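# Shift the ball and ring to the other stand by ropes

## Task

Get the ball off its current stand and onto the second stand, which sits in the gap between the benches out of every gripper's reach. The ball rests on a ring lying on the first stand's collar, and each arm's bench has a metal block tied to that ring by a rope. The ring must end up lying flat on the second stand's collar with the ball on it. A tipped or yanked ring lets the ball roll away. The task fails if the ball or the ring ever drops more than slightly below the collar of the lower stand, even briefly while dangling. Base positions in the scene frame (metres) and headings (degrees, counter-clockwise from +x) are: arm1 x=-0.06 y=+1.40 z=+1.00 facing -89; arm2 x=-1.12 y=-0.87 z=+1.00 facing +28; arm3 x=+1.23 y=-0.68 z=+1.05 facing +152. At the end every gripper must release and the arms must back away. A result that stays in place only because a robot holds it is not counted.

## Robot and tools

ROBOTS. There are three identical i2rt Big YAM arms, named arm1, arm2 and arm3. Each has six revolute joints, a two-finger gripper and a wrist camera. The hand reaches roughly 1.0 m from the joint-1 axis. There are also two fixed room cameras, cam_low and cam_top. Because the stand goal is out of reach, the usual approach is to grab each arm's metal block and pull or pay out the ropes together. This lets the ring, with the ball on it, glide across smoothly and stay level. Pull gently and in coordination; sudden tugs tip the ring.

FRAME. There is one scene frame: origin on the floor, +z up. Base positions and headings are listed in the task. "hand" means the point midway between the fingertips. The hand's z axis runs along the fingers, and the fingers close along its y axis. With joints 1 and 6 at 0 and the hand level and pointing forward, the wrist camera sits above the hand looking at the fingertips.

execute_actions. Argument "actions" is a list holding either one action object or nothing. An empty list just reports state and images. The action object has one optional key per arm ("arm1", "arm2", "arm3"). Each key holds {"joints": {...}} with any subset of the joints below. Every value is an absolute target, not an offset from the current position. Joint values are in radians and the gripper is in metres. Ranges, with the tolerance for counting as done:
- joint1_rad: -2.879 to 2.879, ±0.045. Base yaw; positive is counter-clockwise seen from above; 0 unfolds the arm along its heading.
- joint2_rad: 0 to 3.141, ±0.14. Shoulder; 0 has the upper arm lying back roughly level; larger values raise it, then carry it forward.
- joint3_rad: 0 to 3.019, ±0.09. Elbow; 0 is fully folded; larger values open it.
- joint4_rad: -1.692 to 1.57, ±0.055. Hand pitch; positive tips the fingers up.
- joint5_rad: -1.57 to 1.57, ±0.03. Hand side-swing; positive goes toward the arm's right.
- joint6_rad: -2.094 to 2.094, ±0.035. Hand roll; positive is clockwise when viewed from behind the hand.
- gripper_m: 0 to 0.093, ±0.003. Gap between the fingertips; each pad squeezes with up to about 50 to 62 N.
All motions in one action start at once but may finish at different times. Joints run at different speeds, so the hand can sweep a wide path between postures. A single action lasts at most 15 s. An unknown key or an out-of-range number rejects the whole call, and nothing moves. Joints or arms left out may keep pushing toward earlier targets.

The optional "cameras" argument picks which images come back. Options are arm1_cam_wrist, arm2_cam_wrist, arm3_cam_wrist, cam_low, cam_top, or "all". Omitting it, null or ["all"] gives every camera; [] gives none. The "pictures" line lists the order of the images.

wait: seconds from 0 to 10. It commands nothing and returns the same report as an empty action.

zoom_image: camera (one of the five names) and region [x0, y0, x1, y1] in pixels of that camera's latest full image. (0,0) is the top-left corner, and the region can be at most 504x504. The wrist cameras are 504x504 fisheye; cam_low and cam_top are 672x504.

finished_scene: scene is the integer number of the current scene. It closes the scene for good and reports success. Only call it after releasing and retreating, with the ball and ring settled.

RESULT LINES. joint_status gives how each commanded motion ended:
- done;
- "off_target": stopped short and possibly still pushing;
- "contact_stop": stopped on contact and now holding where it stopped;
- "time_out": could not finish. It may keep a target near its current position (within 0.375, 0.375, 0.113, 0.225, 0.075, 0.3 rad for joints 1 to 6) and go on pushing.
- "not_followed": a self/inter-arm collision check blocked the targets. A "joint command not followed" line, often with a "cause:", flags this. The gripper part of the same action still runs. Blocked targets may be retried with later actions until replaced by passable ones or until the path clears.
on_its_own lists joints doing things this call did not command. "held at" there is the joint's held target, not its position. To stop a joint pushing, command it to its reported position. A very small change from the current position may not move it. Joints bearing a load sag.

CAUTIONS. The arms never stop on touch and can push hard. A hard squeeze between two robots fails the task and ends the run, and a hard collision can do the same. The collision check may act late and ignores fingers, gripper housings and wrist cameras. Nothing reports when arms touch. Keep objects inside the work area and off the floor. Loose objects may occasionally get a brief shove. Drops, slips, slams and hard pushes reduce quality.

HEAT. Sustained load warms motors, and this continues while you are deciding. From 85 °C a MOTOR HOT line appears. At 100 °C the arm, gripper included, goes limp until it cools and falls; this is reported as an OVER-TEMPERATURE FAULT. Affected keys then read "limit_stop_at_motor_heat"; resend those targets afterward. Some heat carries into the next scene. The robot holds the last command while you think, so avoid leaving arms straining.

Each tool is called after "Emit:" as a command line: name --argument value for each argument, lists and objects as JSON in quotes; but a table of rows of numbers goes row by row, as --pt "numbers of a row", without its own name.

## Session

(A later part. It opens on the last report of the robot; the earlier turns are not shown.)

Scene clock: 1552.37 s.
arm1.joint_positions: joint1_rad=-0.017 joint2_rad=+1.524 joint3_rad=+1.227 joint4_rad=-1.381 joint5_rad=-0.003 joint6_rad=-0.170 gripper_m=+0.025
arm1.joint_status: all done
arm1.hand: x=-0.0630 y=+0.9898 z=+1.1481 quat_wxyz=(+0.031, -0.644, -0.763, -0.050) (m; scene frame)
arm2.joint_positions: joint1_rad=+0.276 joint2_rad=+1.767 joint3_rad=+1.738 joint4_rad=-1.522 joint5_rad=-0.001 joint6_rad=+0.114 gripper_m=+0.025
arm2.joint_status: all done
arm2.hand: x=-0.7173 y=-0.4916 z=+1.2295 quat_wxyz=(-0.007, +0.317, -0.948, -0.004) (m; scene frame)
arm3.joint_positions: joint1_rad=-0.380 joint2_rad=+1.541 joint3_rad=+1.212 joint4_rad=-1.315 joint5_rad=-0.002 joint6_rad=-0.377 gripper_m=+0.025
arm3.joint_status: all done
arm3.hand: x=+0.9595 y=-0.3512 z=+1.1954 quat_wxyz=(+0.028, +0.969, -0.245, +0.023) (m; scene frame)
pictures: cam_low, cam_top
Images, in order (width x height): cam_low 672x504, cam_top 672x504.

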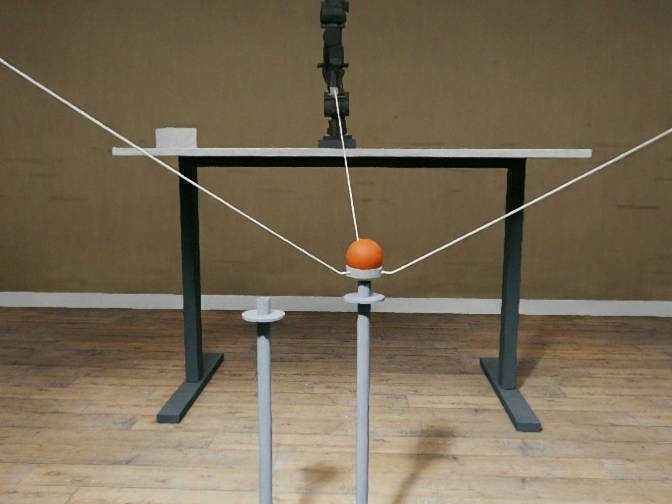

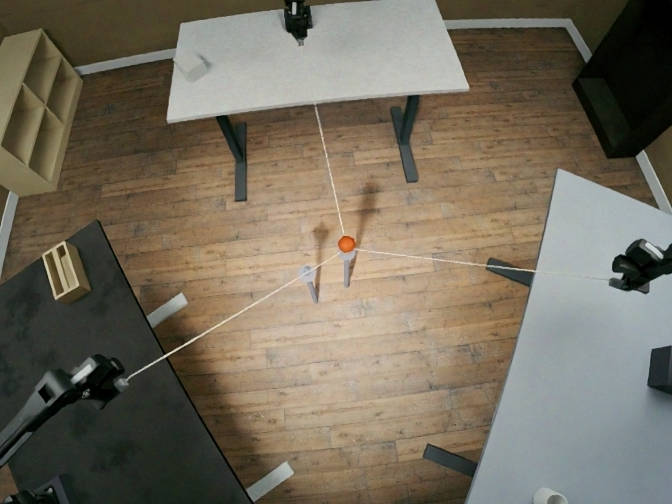

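Emit:
execute_actions --actions '[]' --cameras '["cam_low","cam_top"]'

Emit:
zoom_image --camera "cam_low" --region '[310, 220, 410, 320]'

Emit:
zoom_image --camera "cam_top" --region '[322, 222, 372, 272]'

Scene clock: 1557.87 s.
arm1.joint_positions: joint1_rad=-0.017 joint2_rad=+1.524 joint3_rad=+1.227 joint4_rad=-1.381 joint5_rad=-0.003 joint6_rad=-0.170 gripper_m=+0.025
arm1.joint_status: all done
arm1.hand: x=-0.0630 y=+0.9898 z=+1.1481 quat_wxyz=(+0.031, -0.644, -0.763, -0.050) (m; scene frame)
arm2.joint_positions: joint1_rad=+0.276 joint2_rad=+1.767 joint3_rad=+1.738 joint4_rad=-1.522 joint5_rad=-0.001 joint6_rad=+0.114 gripper_m=+0.025
arm2.joint_status: all done
arm2.hand: x=-0.7173 y=-0.4916 z=+1.2295 quat_wxyz=(-0.007, +0.317, -0.948, -0.004) (m; scene frame)
arm3.joint_positions: joint1_rad=-0.380 joint2_rad=+1.541 joint3_rad=+1.212 joint4_rad=-1.315 joint5_rad=-0.002 joint6_rad=-0.377 gripper_m=+0.025
arm3.joint_status: all done
arm3.hand: x=+0.9595 y=-0.3512 z=+1.1954 quat_wxyz=(+0.028, +0.969, -0.245, +0.023) (m; scene frame)
pictures: cam_low, cam_top
Images, in order (width x height): cam_low 672x504, cam_top 672x504.

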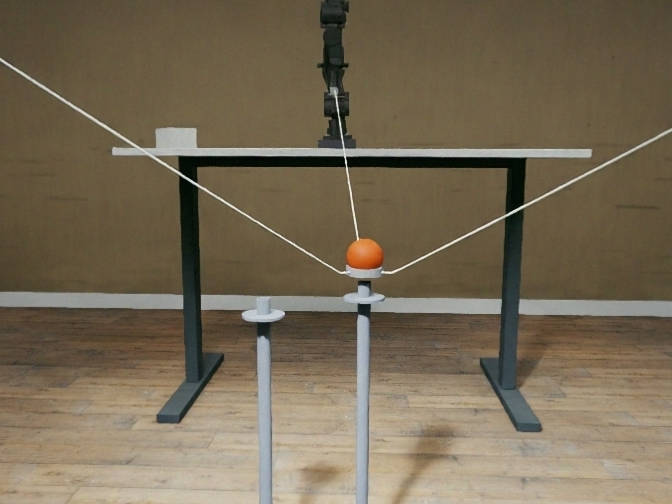

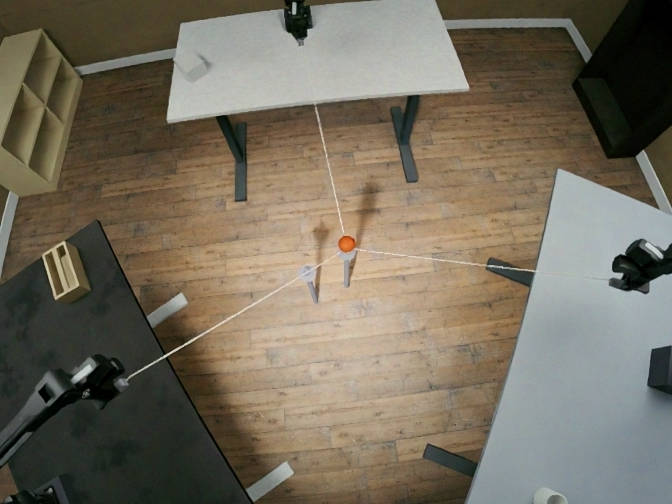

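Region (310, 220, 410, 320) of cam_low's 672x504 image, scaled by 5.040, with more detail than that image has.

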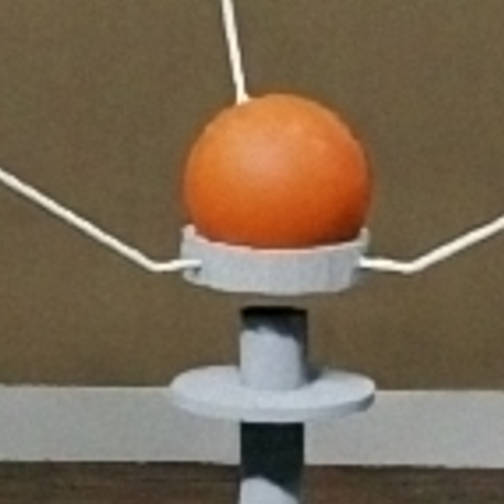

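Region (322, 222, 372, 272) of cam_top's 672x504 image, scaled by 10.080, with more detail than that image has.

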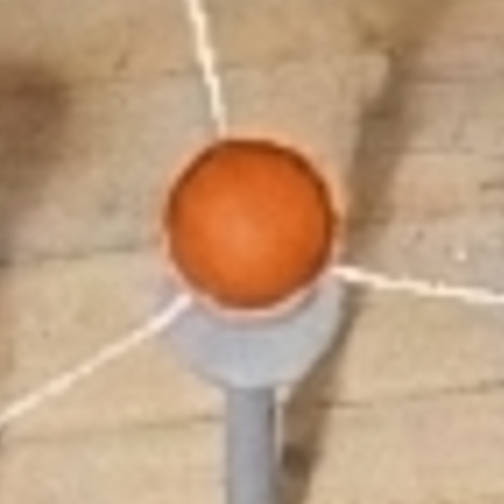

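Emit:
execute_actions --actions '[{"arm1":{"joints":{"joint4_rad":-1.325}},"arm2":{"joints":{"joint4_rad":-1.478}},"arm3":{"joints":{"joint4_rad":-1.26}}}]' --cameras '["cam_low","cam_top"]'

Emit:
zoom_image --camera "cam_low" --region '[310, 220, 410, 320]'

Emit:
zoom_image --camera "cam_top" --region '[322, 222, 372, 272]'

Scene clock: 1572.27 s.
arm1.joint_positions: joint1_rad=-0.017 joint2_rad=+1.524 joint3_rad=+1.227 joint4_rad=-1.333 joint5_rad=-0.003 joint6_rad=-0.170 gripper_m=+0.025
arm1.joint_status: all done
arm1.hand: x=-0.0630 y=+0.9782 z=+1.1470 quat_wxyz=(+0.016, -0.645, -0.764, -0.032) (m; scene frame)
arm2.joint_positions: joint1_rad=+0.276 joint2_rad=+1.767 joint3_rad=+1.738 joint4_rad=-1.482 joint5_rad=-0.001 joint6_rad=+0.114 gripper_m=+0.025
arm2.joint_status: all done
arm2.hand: x=-0.7102 y=-0.4849 z=+1.2299 quat_wxyz=(-0.025, +0.317, -0.948, -0.012) (m; scene frame)
arm3.joint_positions: joint1_rad=-0.380 joint2_rad=+1.540 joint3_rad=+1.212 joint4_rad=-1.267 joint5_rad=-0.002 joint6_rad=-0.378 gripper_m=+0.025
arm3.joint_status: all done
arm3.hand: x=+0.9520 y=-0.3422 z=+1.1950 quat_wxyz=(+0.014, +0.969, -0.246, +0.004) (m; scene frame)
pictures: cam_low, cam_top
Images, in order (width x height): cam_low 672x504, cam_top 672x504.

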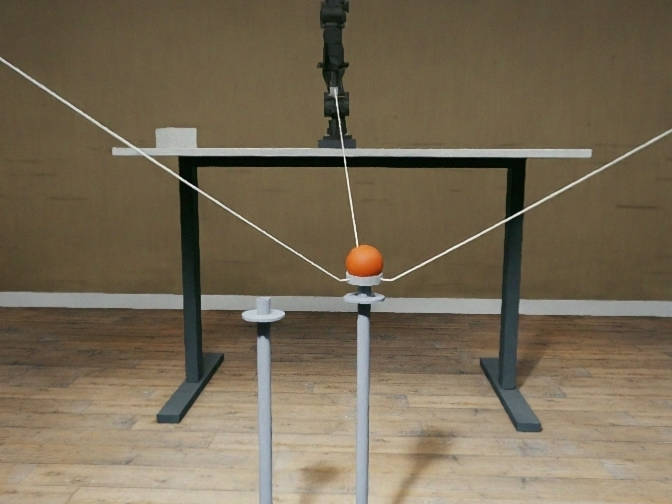

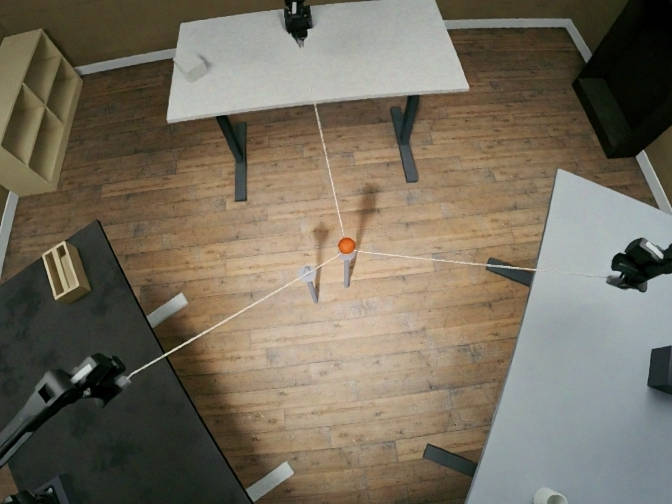

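Region (310, 220, 410, 320) of cam_low's 672x504 image, scaled by 5.040, with more detail than that image has.

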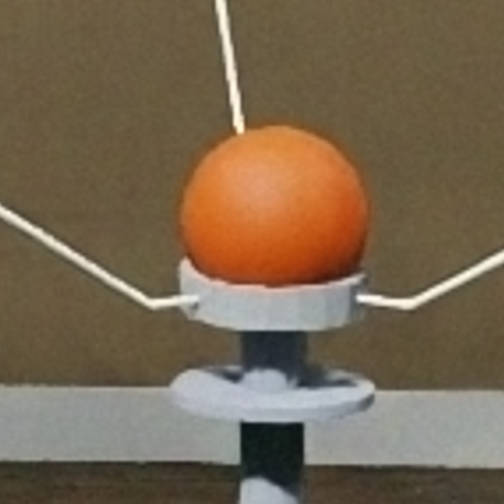

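Region (322, 222, 372, 272) of cam_top's 672x504 image, scaled by 10.080, with more detail than that image has.

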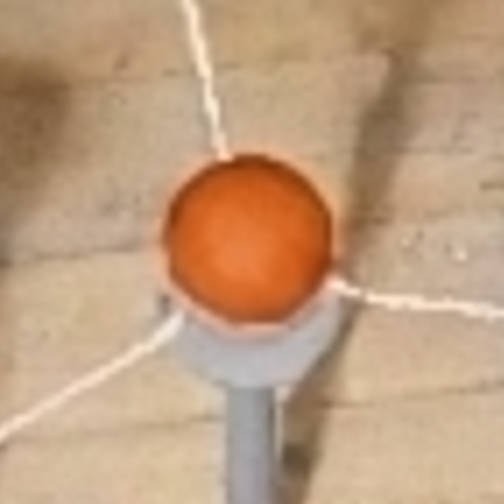

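Emit:
execute_actions --actions '[{"arm1":{"joints":{"joint4_rad":-1.26}},"arm2":{"joints":{"joint4_rad":-1.407}},"arm3":{"joints":{"joint4_rad":-1.192}}}]' --cameras '["cam_low","cam_top"]'

Emit:
zoom_image --camera "cam_low" --region '[310, 220, 410, 320]'

Emit:
zoom_image --camera "cam_top" --region '[322, 222, 372, 272]'

Scene clock: 1587.43 s.
arm1.joint_positions: joint1_rad=-0.017 joint2_rad=+1.524 joint3_rad=+1.227 joint4_rad=-1.271 joint5_rad=-0.003 joint6_rad=-0.170 gripper_m=+0.025
arm1.joint_status: all done
arm1.hand: x=-0.0630 y=+0.9628 z=+1.1464 quat_wxyz=(-0.005, -0.645, -0.764, -0.008) (m; scene frame)
arm2.joint_positions: joint1_rad=+0.276 joint2_rad=+1.767 joint3_rad=+1.738 joint4_rad=-1.413 joint5_rad=-0.001 joint6_rad=+0.114 gripper_m=+0.025
arm2.joint_status: all done
arm2.hand: x=-0.6980 y=-0.4734 z=+1.2314 quat_wxyz=(-0.056, +0.316, -0.947, -0.027) (m; scene frame)
arm3.joint_positions: joint1_rad=-0.380 joint2_rad=+1.540 joint3_rad=+1.212 joint4_rad=-1.201 joint5_rad=-0.002 joint6_rad=-0.378 gripper_m=+0.025
arm3.joint_status: all done
arm3.hand: x=+0.9416 y=-0.3298 z=+1.1952 quat_wxyz=(-0.005, +0.969, -0.246, -0.023) (m; scene frame)
pictures: cam_low, cam_top
Images, in order (width x height): cam_low 672x504, cam_top 672x504.

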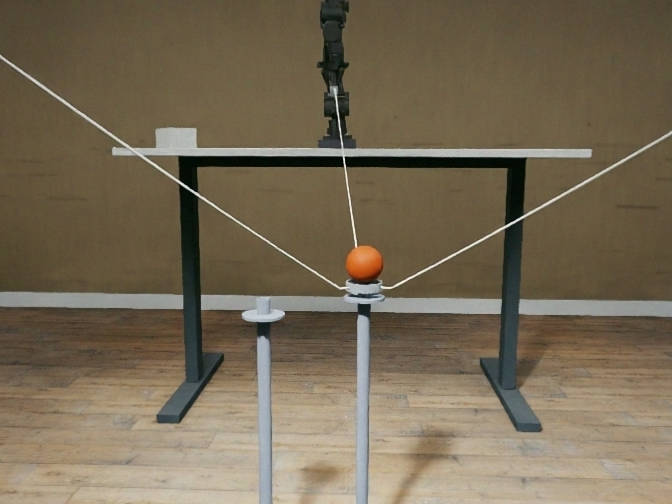

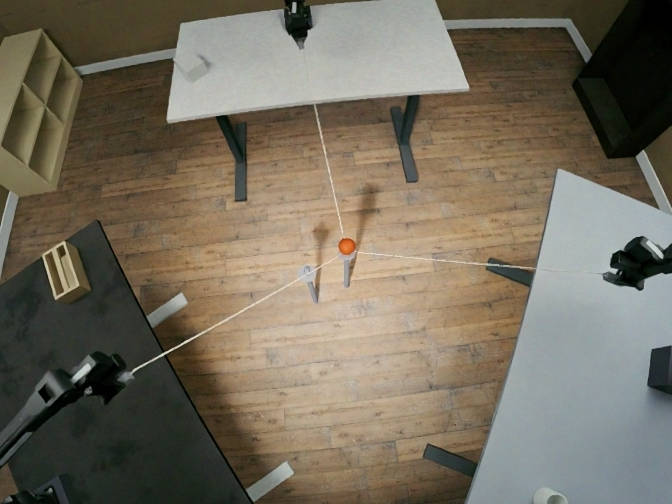

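Region (310, 220, 410, 320) of cam_low's 672x504 image, scaled by 5.040, with more detail than that image has.

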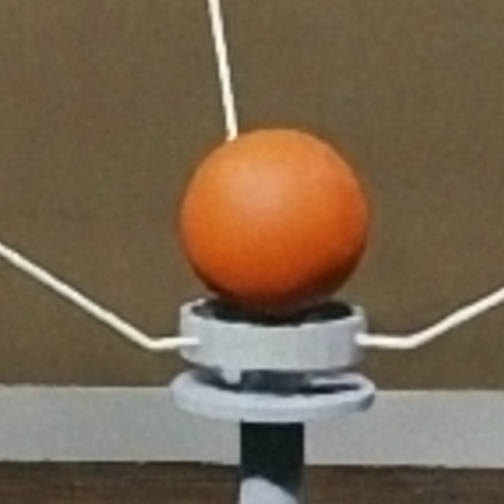

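Region (322, 222, 372, 272) of cam_top's 672x504 image, scaled by 10.080, with more detail than that image has.

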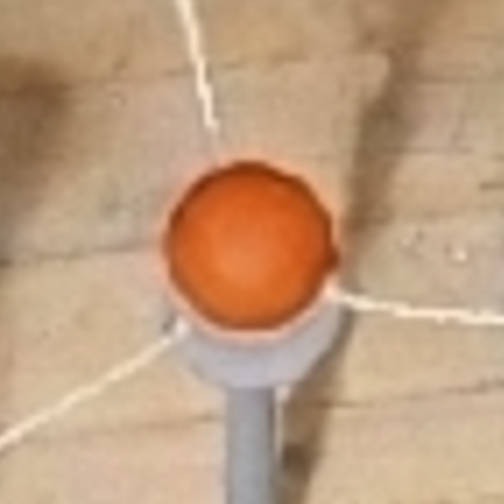

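Emit:
execute_actions --actions '[{"arm1":{"joints":{"joint2_rad":1.585}},"arm2":{"joints":{"joint2_rad":1.806}},"arm3":{"joints":{"joint2_rad":1.602}}}]' --cameras '["cam_low","cam_top"]'

Emit:
zoom_image --camera "cam_low" --region '[310, 220, 410, 320]'

Scene clock: 1623.00 s.
arm1.joint_positions: joint1_rad=-0.017 joint2_rad=+1.595 joint3_rad=+1.220 joint4_rad=-1.271 joint5_rad=-0.003 joint6_rad=-0.170 gripper_m=+0.025
arm1.joint_status: all done
arm1.hand: x=-0.0626 y=+0.9650 z=+1.1149 quat_wxyz=(+0.020, -0.644, -0.763, -0.038) (m; scene frame)
arm2.joint_positions: joint1_rad=+0.276 joint2_rad=+1.803 joint3_rad=+1.738 joint4_rad=-1.413 joint5_rad=-0.001 joint6_rad=+0.113 gripper_m=+0.025
arm2.joint_status: all done
arm2.hand: x=-0.6957 y=-0.4711 z=+1.2112 quat_wxyz=(-0.040, +0.317, -0.948, -0.019) (m; scene frame)
arm3.joint_positions: joint1_rad=-0.380 joint2_rad=+1.604 joint3_rad=+1.206 joint4_rad=-1.201 joint5_rad=-0.002 joint6_rad=-0.378 gripper_m=+0.025
arm3.joint_status: all done
arm3.hand: x=+0.9427 y=-0.3319 z=+1.1658 quat_wxyz=(+0.015, +0.969, -0.245, +0.006) (m; scene frame)
pictures: cam_low, cam_top
Images, in order (width x height): cam_low 672x504, cam_top 672x504.

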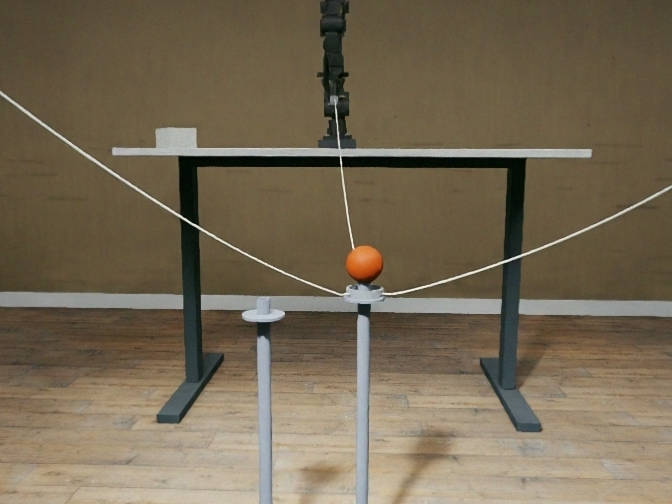

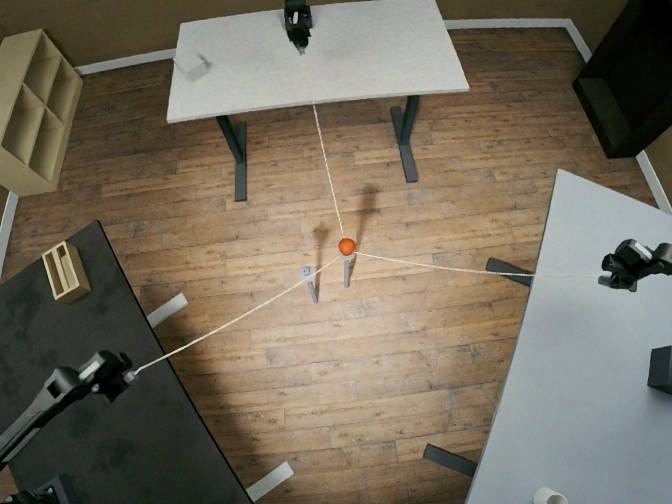

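Region (310, 220, 410, 320) of cam_low's 672x504 image, scaled by 5.040, with more detail than that image has.

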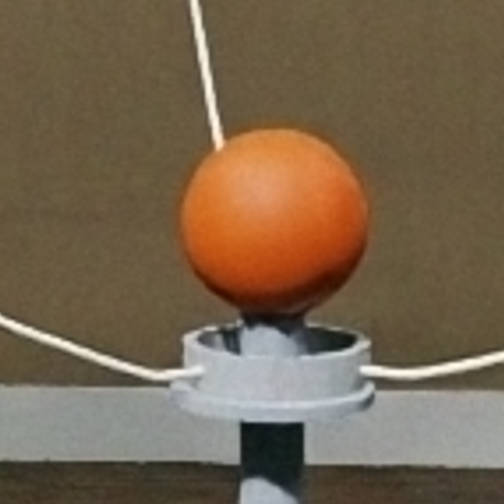

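Emit:
execute_actions --actions '[{"arm1":{"joints":{"joint2_rad":1.863,"joint4_rad":-0.917}},"arm2":{"joints":{"joint2_rad":1.98,"joint3_rad":1.434,"joint4_rad":-1.035}},"arm3":{"joints":{"joint2_rad":1.977,"joint4_rad":-0.807}}}]'

Scene clock: 1664.50 s.
arm1.joint_positions: joint1_rad=-0.017 joint2_rad=+1.896 joint3_rad=+1.214 joint4_rad=-0.932 joint5_rad=-0.003 joint6_rad=-0.170 gripper_m=+0.025
arm1.joint_status: all done
arm1.hand: x=-0.0605 y=+0.9092 z=+0.9727 quat_wxyz=(+0.010, -0.645, -0.764, -0.026) (m; scene frame)
arm2.joint_positions: joint1_rad=+0.276 joint2_rad=+1.979 joint3_rad=+1.429 joint4_rad=-1.043 joint5_rad=-0.001 joint6_rad=+0.113 gripper_m=+0.025
arm2.joint_status: all done
arm2.hand: x=-0.7137 y=-0.4883 z=+1.0035 quat_wxyz=(+0.012, +0.317, -0.948, +0.005) (m; scene frame)
arm3.joint_positions: joint1_rad=-0.380 joint2_rad=+2.003 joint3_rad=+1.199 joint4_rad=-0.817 joint5_rad=-0.002 joint6_rad=-0.378 gripper_m=+0.025
arm3.joint_status: all done
arm3.hand: x=+0.9100 y=-0.2976 z=+0.9780 quat_wxyz=(+0.022, +0.969, -0.245, +0.015) (m; scene frame)
pictures: arm1_cam_wrist, arm2_cam_wrist, arm3_cam_wrist, cam_low, cam_top
Images, in order (width x height): arm1_cam_wrist 504x504, arm2_cam_wrist 504x504, arm3_cam_wrist 504x504, cam_low 672x504, cam_top 672x504.

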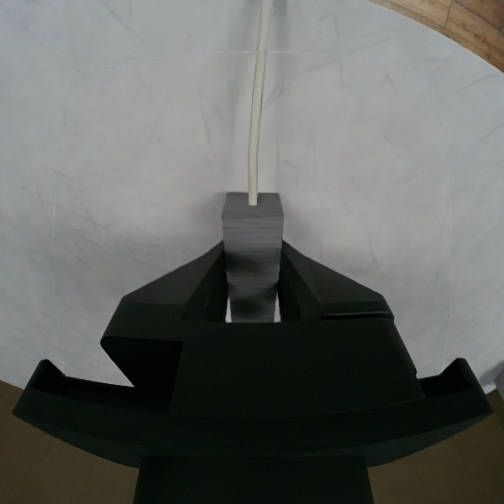

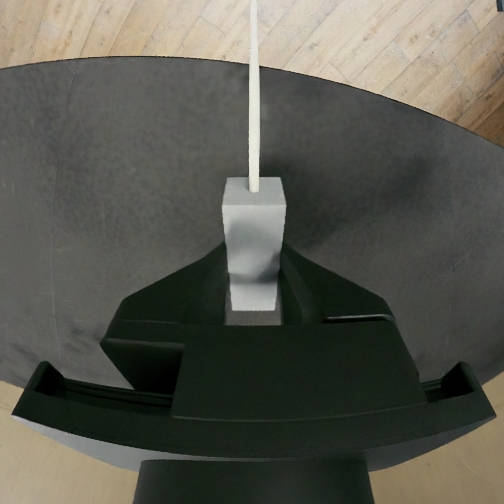

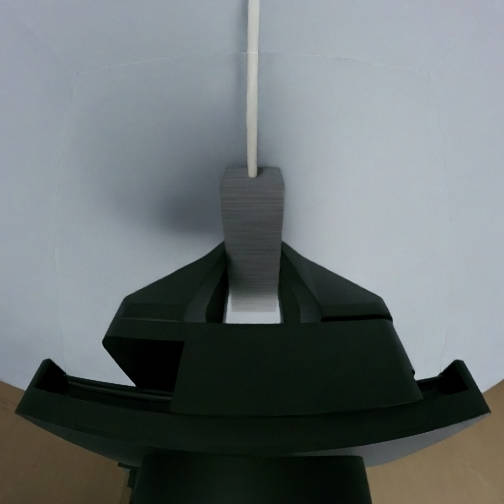

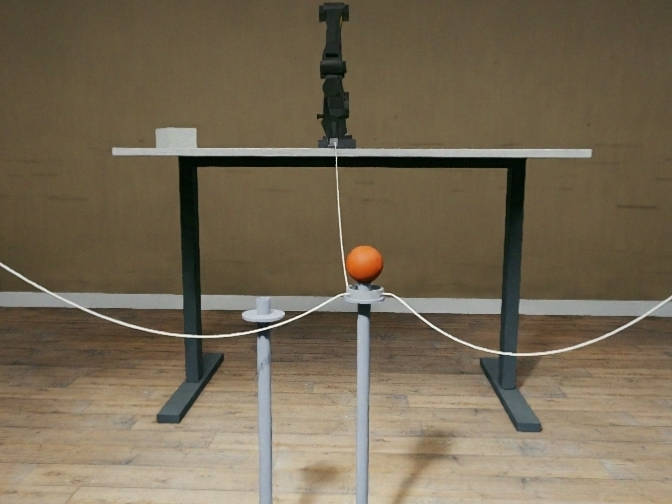

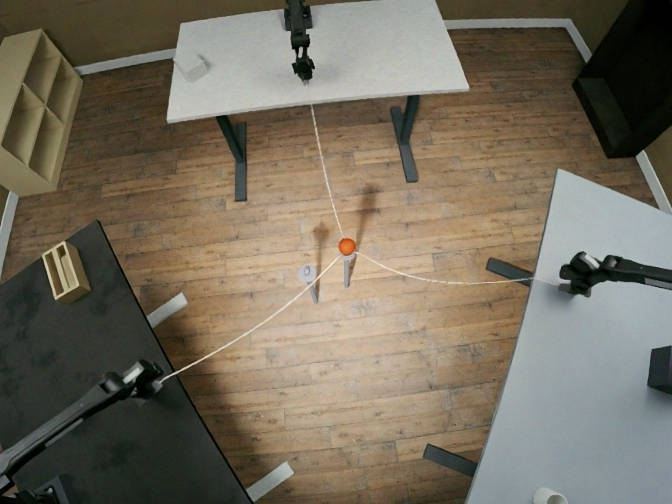

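Emit:
execute_actions --actions '[{"arm1":{"joints":{"joint2_rad":1.915,"joint4_rad":-0.88}},"arm2":{"joints":{"joint2_rad":2.024,"joint4_rad":-1.001}},"arm3":{"joints":{"joint2_rad":2.022,"joint4_rad":-0.773}}}]' --cameras '["cam_low"]'

Scene clock: 1674.40 s.
arm1.joint_positions: joint1_rad=-0.017 joint2_rad=+1.911 joint3_rad=+1.214 joint4_rad=-0.896 joint5_rad=-0.003 joint6_rad=-0.170 gripper_m=+0.025
arm1.joint_status: all done
arm1.hand: x=-0.0604 y=+0.9027 z=+0.9653 quat_wxyz=(+0.003, -0.645, -0.764, -0.018) (m; scene frame)
arm2.joint_positions: joint1_rad=+0.276 joint2_rad=+2.017 joint3_rad=+1.429 joint4_rad=-1.009 joint5_rad=-0.001 joint6_rad=+0.113 gripper_m=+0.025
arm2.joint_status: all done
arm2.hand: x=-0.7115 y=-0.4861 z=+0.9829 quat_wxyz=(+0.014, +0.317, -0.948, +0.006) (m; scene frame)
arm3.joint_positions: joint1_rad=-0.380 joint2_rad=+2.008 joint3_rad=+1.199 joint4_rad=-0.785 joint5_rad=-0.002 joint6_rad=-0.378 gripper_m=+0.025
arm3.joint_status: all done
arm3.hand: x=+0.9055 y=-0.2922 z=+0.9754 quat_wxyz=(+0.014, +0.969, -0.245, +0.004) (m; scene frame)
pictures: cam_low
Images, in order (width x height): cam_low 672x504.

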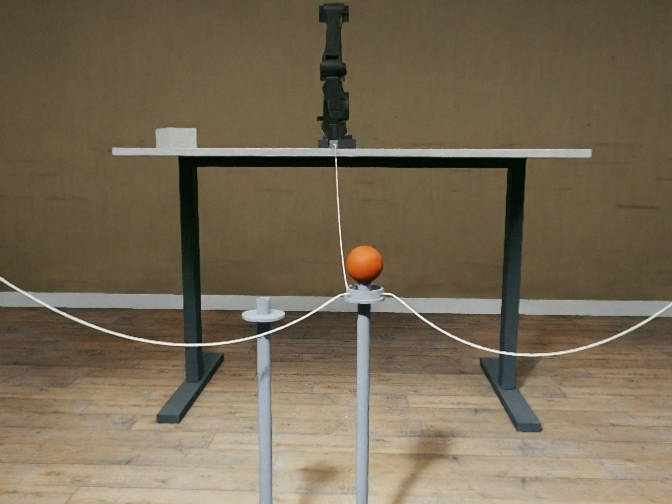

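Emit:
execute_actions --actions '[{"arm1":{"joints":{"gripper_m":0.055}},"arm2":{"joints":{"joint2_rad":2.031,"gripper_m":0.055}},"arm3":{"joints":{"joint2_rad":2.03,"gripper_m":0.055}}}]' --cameras '["arm1_cam_wrist","arm2_cam_wrist","arm3_cam_wrist"]'

Scene clock: 1690.00 s.
arm1.joint_positions: joint1_rad=-0.017 joint2_rad=+1.911 joint3_rad=+1.214 joint4_rad=-0.896 joint5_rad=-0.003 joint6_rad=-0.169 gripper_m=+0.055
arm1.joint_status: all done
arm1.hand: x=-0.0604 y=+0.9027 z=+0.9653 quat_wxyz=(+0.003, -0.645, -0.764, -0.018) (m; scene frame)
arm2.joint_positions: joint1_rad=+0.276 joint2_rad=+2.017 joint3_rad=+1.429 joint4_rad=-1.009 joint5_rad=-0.001 joint6_rad=+0.113 gripper_m=+0.055
arm2.joint_status: all done
arm2.hand: x=-0.7115 y=-0.4861 z=+0.9829 quat_wxyz=(+0.014, +0.317, -0.948, +0.006) (m; scene frame)
arm3.joint_positions: joint1_rad=-0.380 joint2_rad=+2.010 joint3_rad=+1.199 joint4_rad=-0.784 joint5_rad=-0.002 joint6_rad=-0.378 gripper_m=+0.055
arm3.joint_status: all done
arm3.hand: x=+0.9057 y=-0.2924 z=+0.9745 quat_wxyz=(+0.014, +0.969, -0.245, +0.004) (m; scene frame)
pictures: arm1_cam_wrist, arm2_cam_wrist, arm3_cam_wrist
Images, in order (width x height): arm1_cam_wrist 504x504, arm2_cam_wrist 504x504, arm3_cam_wrist 504x504.

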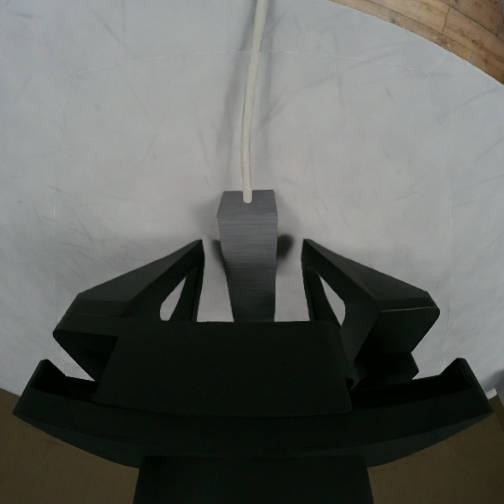

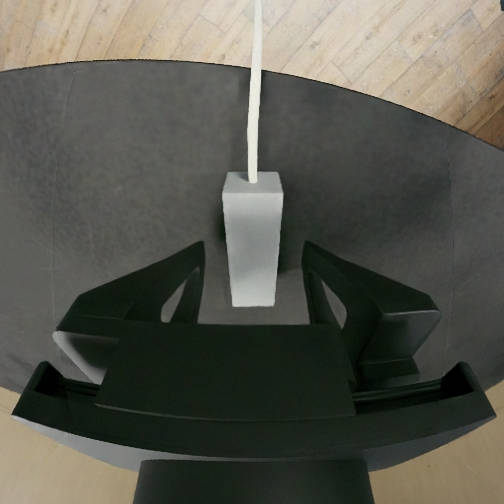

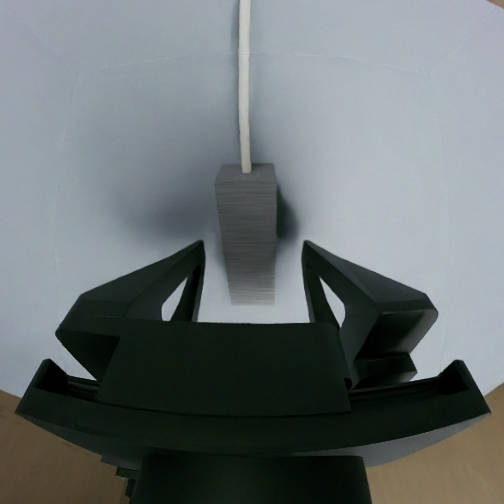

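Emit:
execute_actions --actions '[{"arm1":{"joints":{"joint2_rad":1.45}},"arm2":{"joints":{"joint2_rad":1.55}},"arm3":{"joints":{"joint2_rad":1.55}}}]' --cameras '["cam_low","cam_top"]'

Emit:
zoom_image --camera "cam_low" --region '[310, 220, 410, 320]'

Scene clock: 1699.63 s.
arm1.joint_positions: joint1_rad=-0.017 joint2_rad=+1.445 joint3_rad=+1.214 joint4_rad=-0.895 joint5_rad=-0.003 joint6_rad=-0.169 gripper_m=+0.055
arm1.joint_status: all done
arm1.hand: x=-0.0639 y=+0.8809 z=+1.1966 quat_wxyz=(-0.146, -0.631, -0.745, +0.160) (m; scene frame)
arm2.joint_positions: joint1_rad=+0.276 joint2_rad=+1.549 joint3_rad=+1.429 joint4_rad=-1.006 joint5_rad=-0.001 joint6_rad=+0.113 gripper_m=+0.055
arm2.joint_status: all done
arm2.hand: x=-0.7046 y=-0.4796 z=+1.2408 quat_wxyz=(-0.198, +0.309, -0.925, -0.093) (m; scene frame)
arm3.joint_positions: joint1_rad=-0.380 joint2_rad=+1.538 joint3_rad=+1.199 joint4_rad=-0.782 joint5_rad=-0.002 joint6_rad=-0.378 gripper_m=+0.055
arm3.joint_status: all done
arm3.hand: x=+0.8812 y=-0.2570 z=+1.2156 quat_wxyz=(-0.124, +0.944, -0.241, -0.186) (m; scene frame)
pictures: cam_low, cam_top
Images, in order (width x height): cam_low 672x504, cam_top 672x504.

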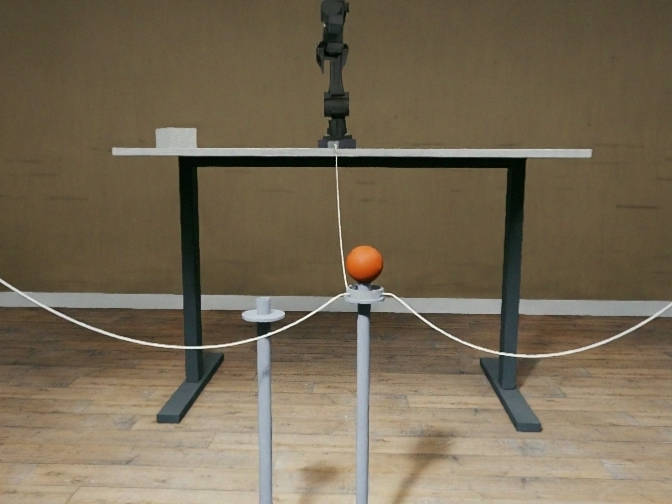

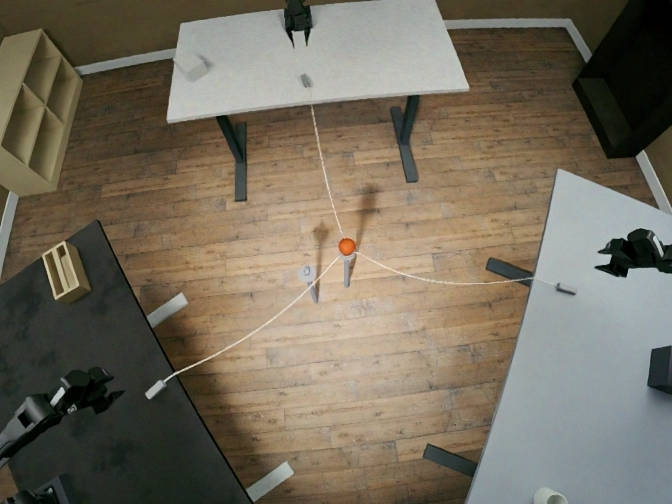

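Region (310, 220, 410, 320) of cam_low's 672x504 image, scaled by 5.040, with more detail than that image has.

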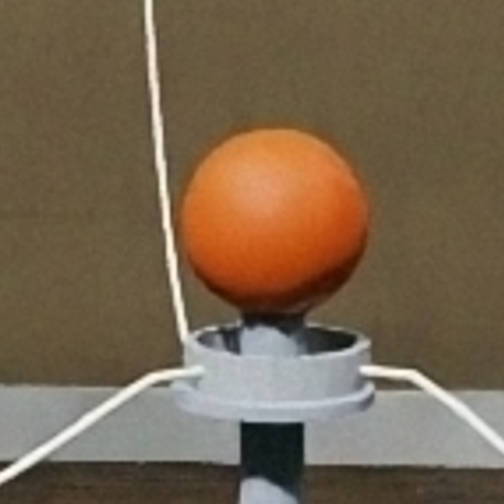

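The ball is on the target post, the ring is on the collar, the blocks are on their benches and the arms are clear.

Emit:
finished_scene --scene 1

The scene is finished: the task was done.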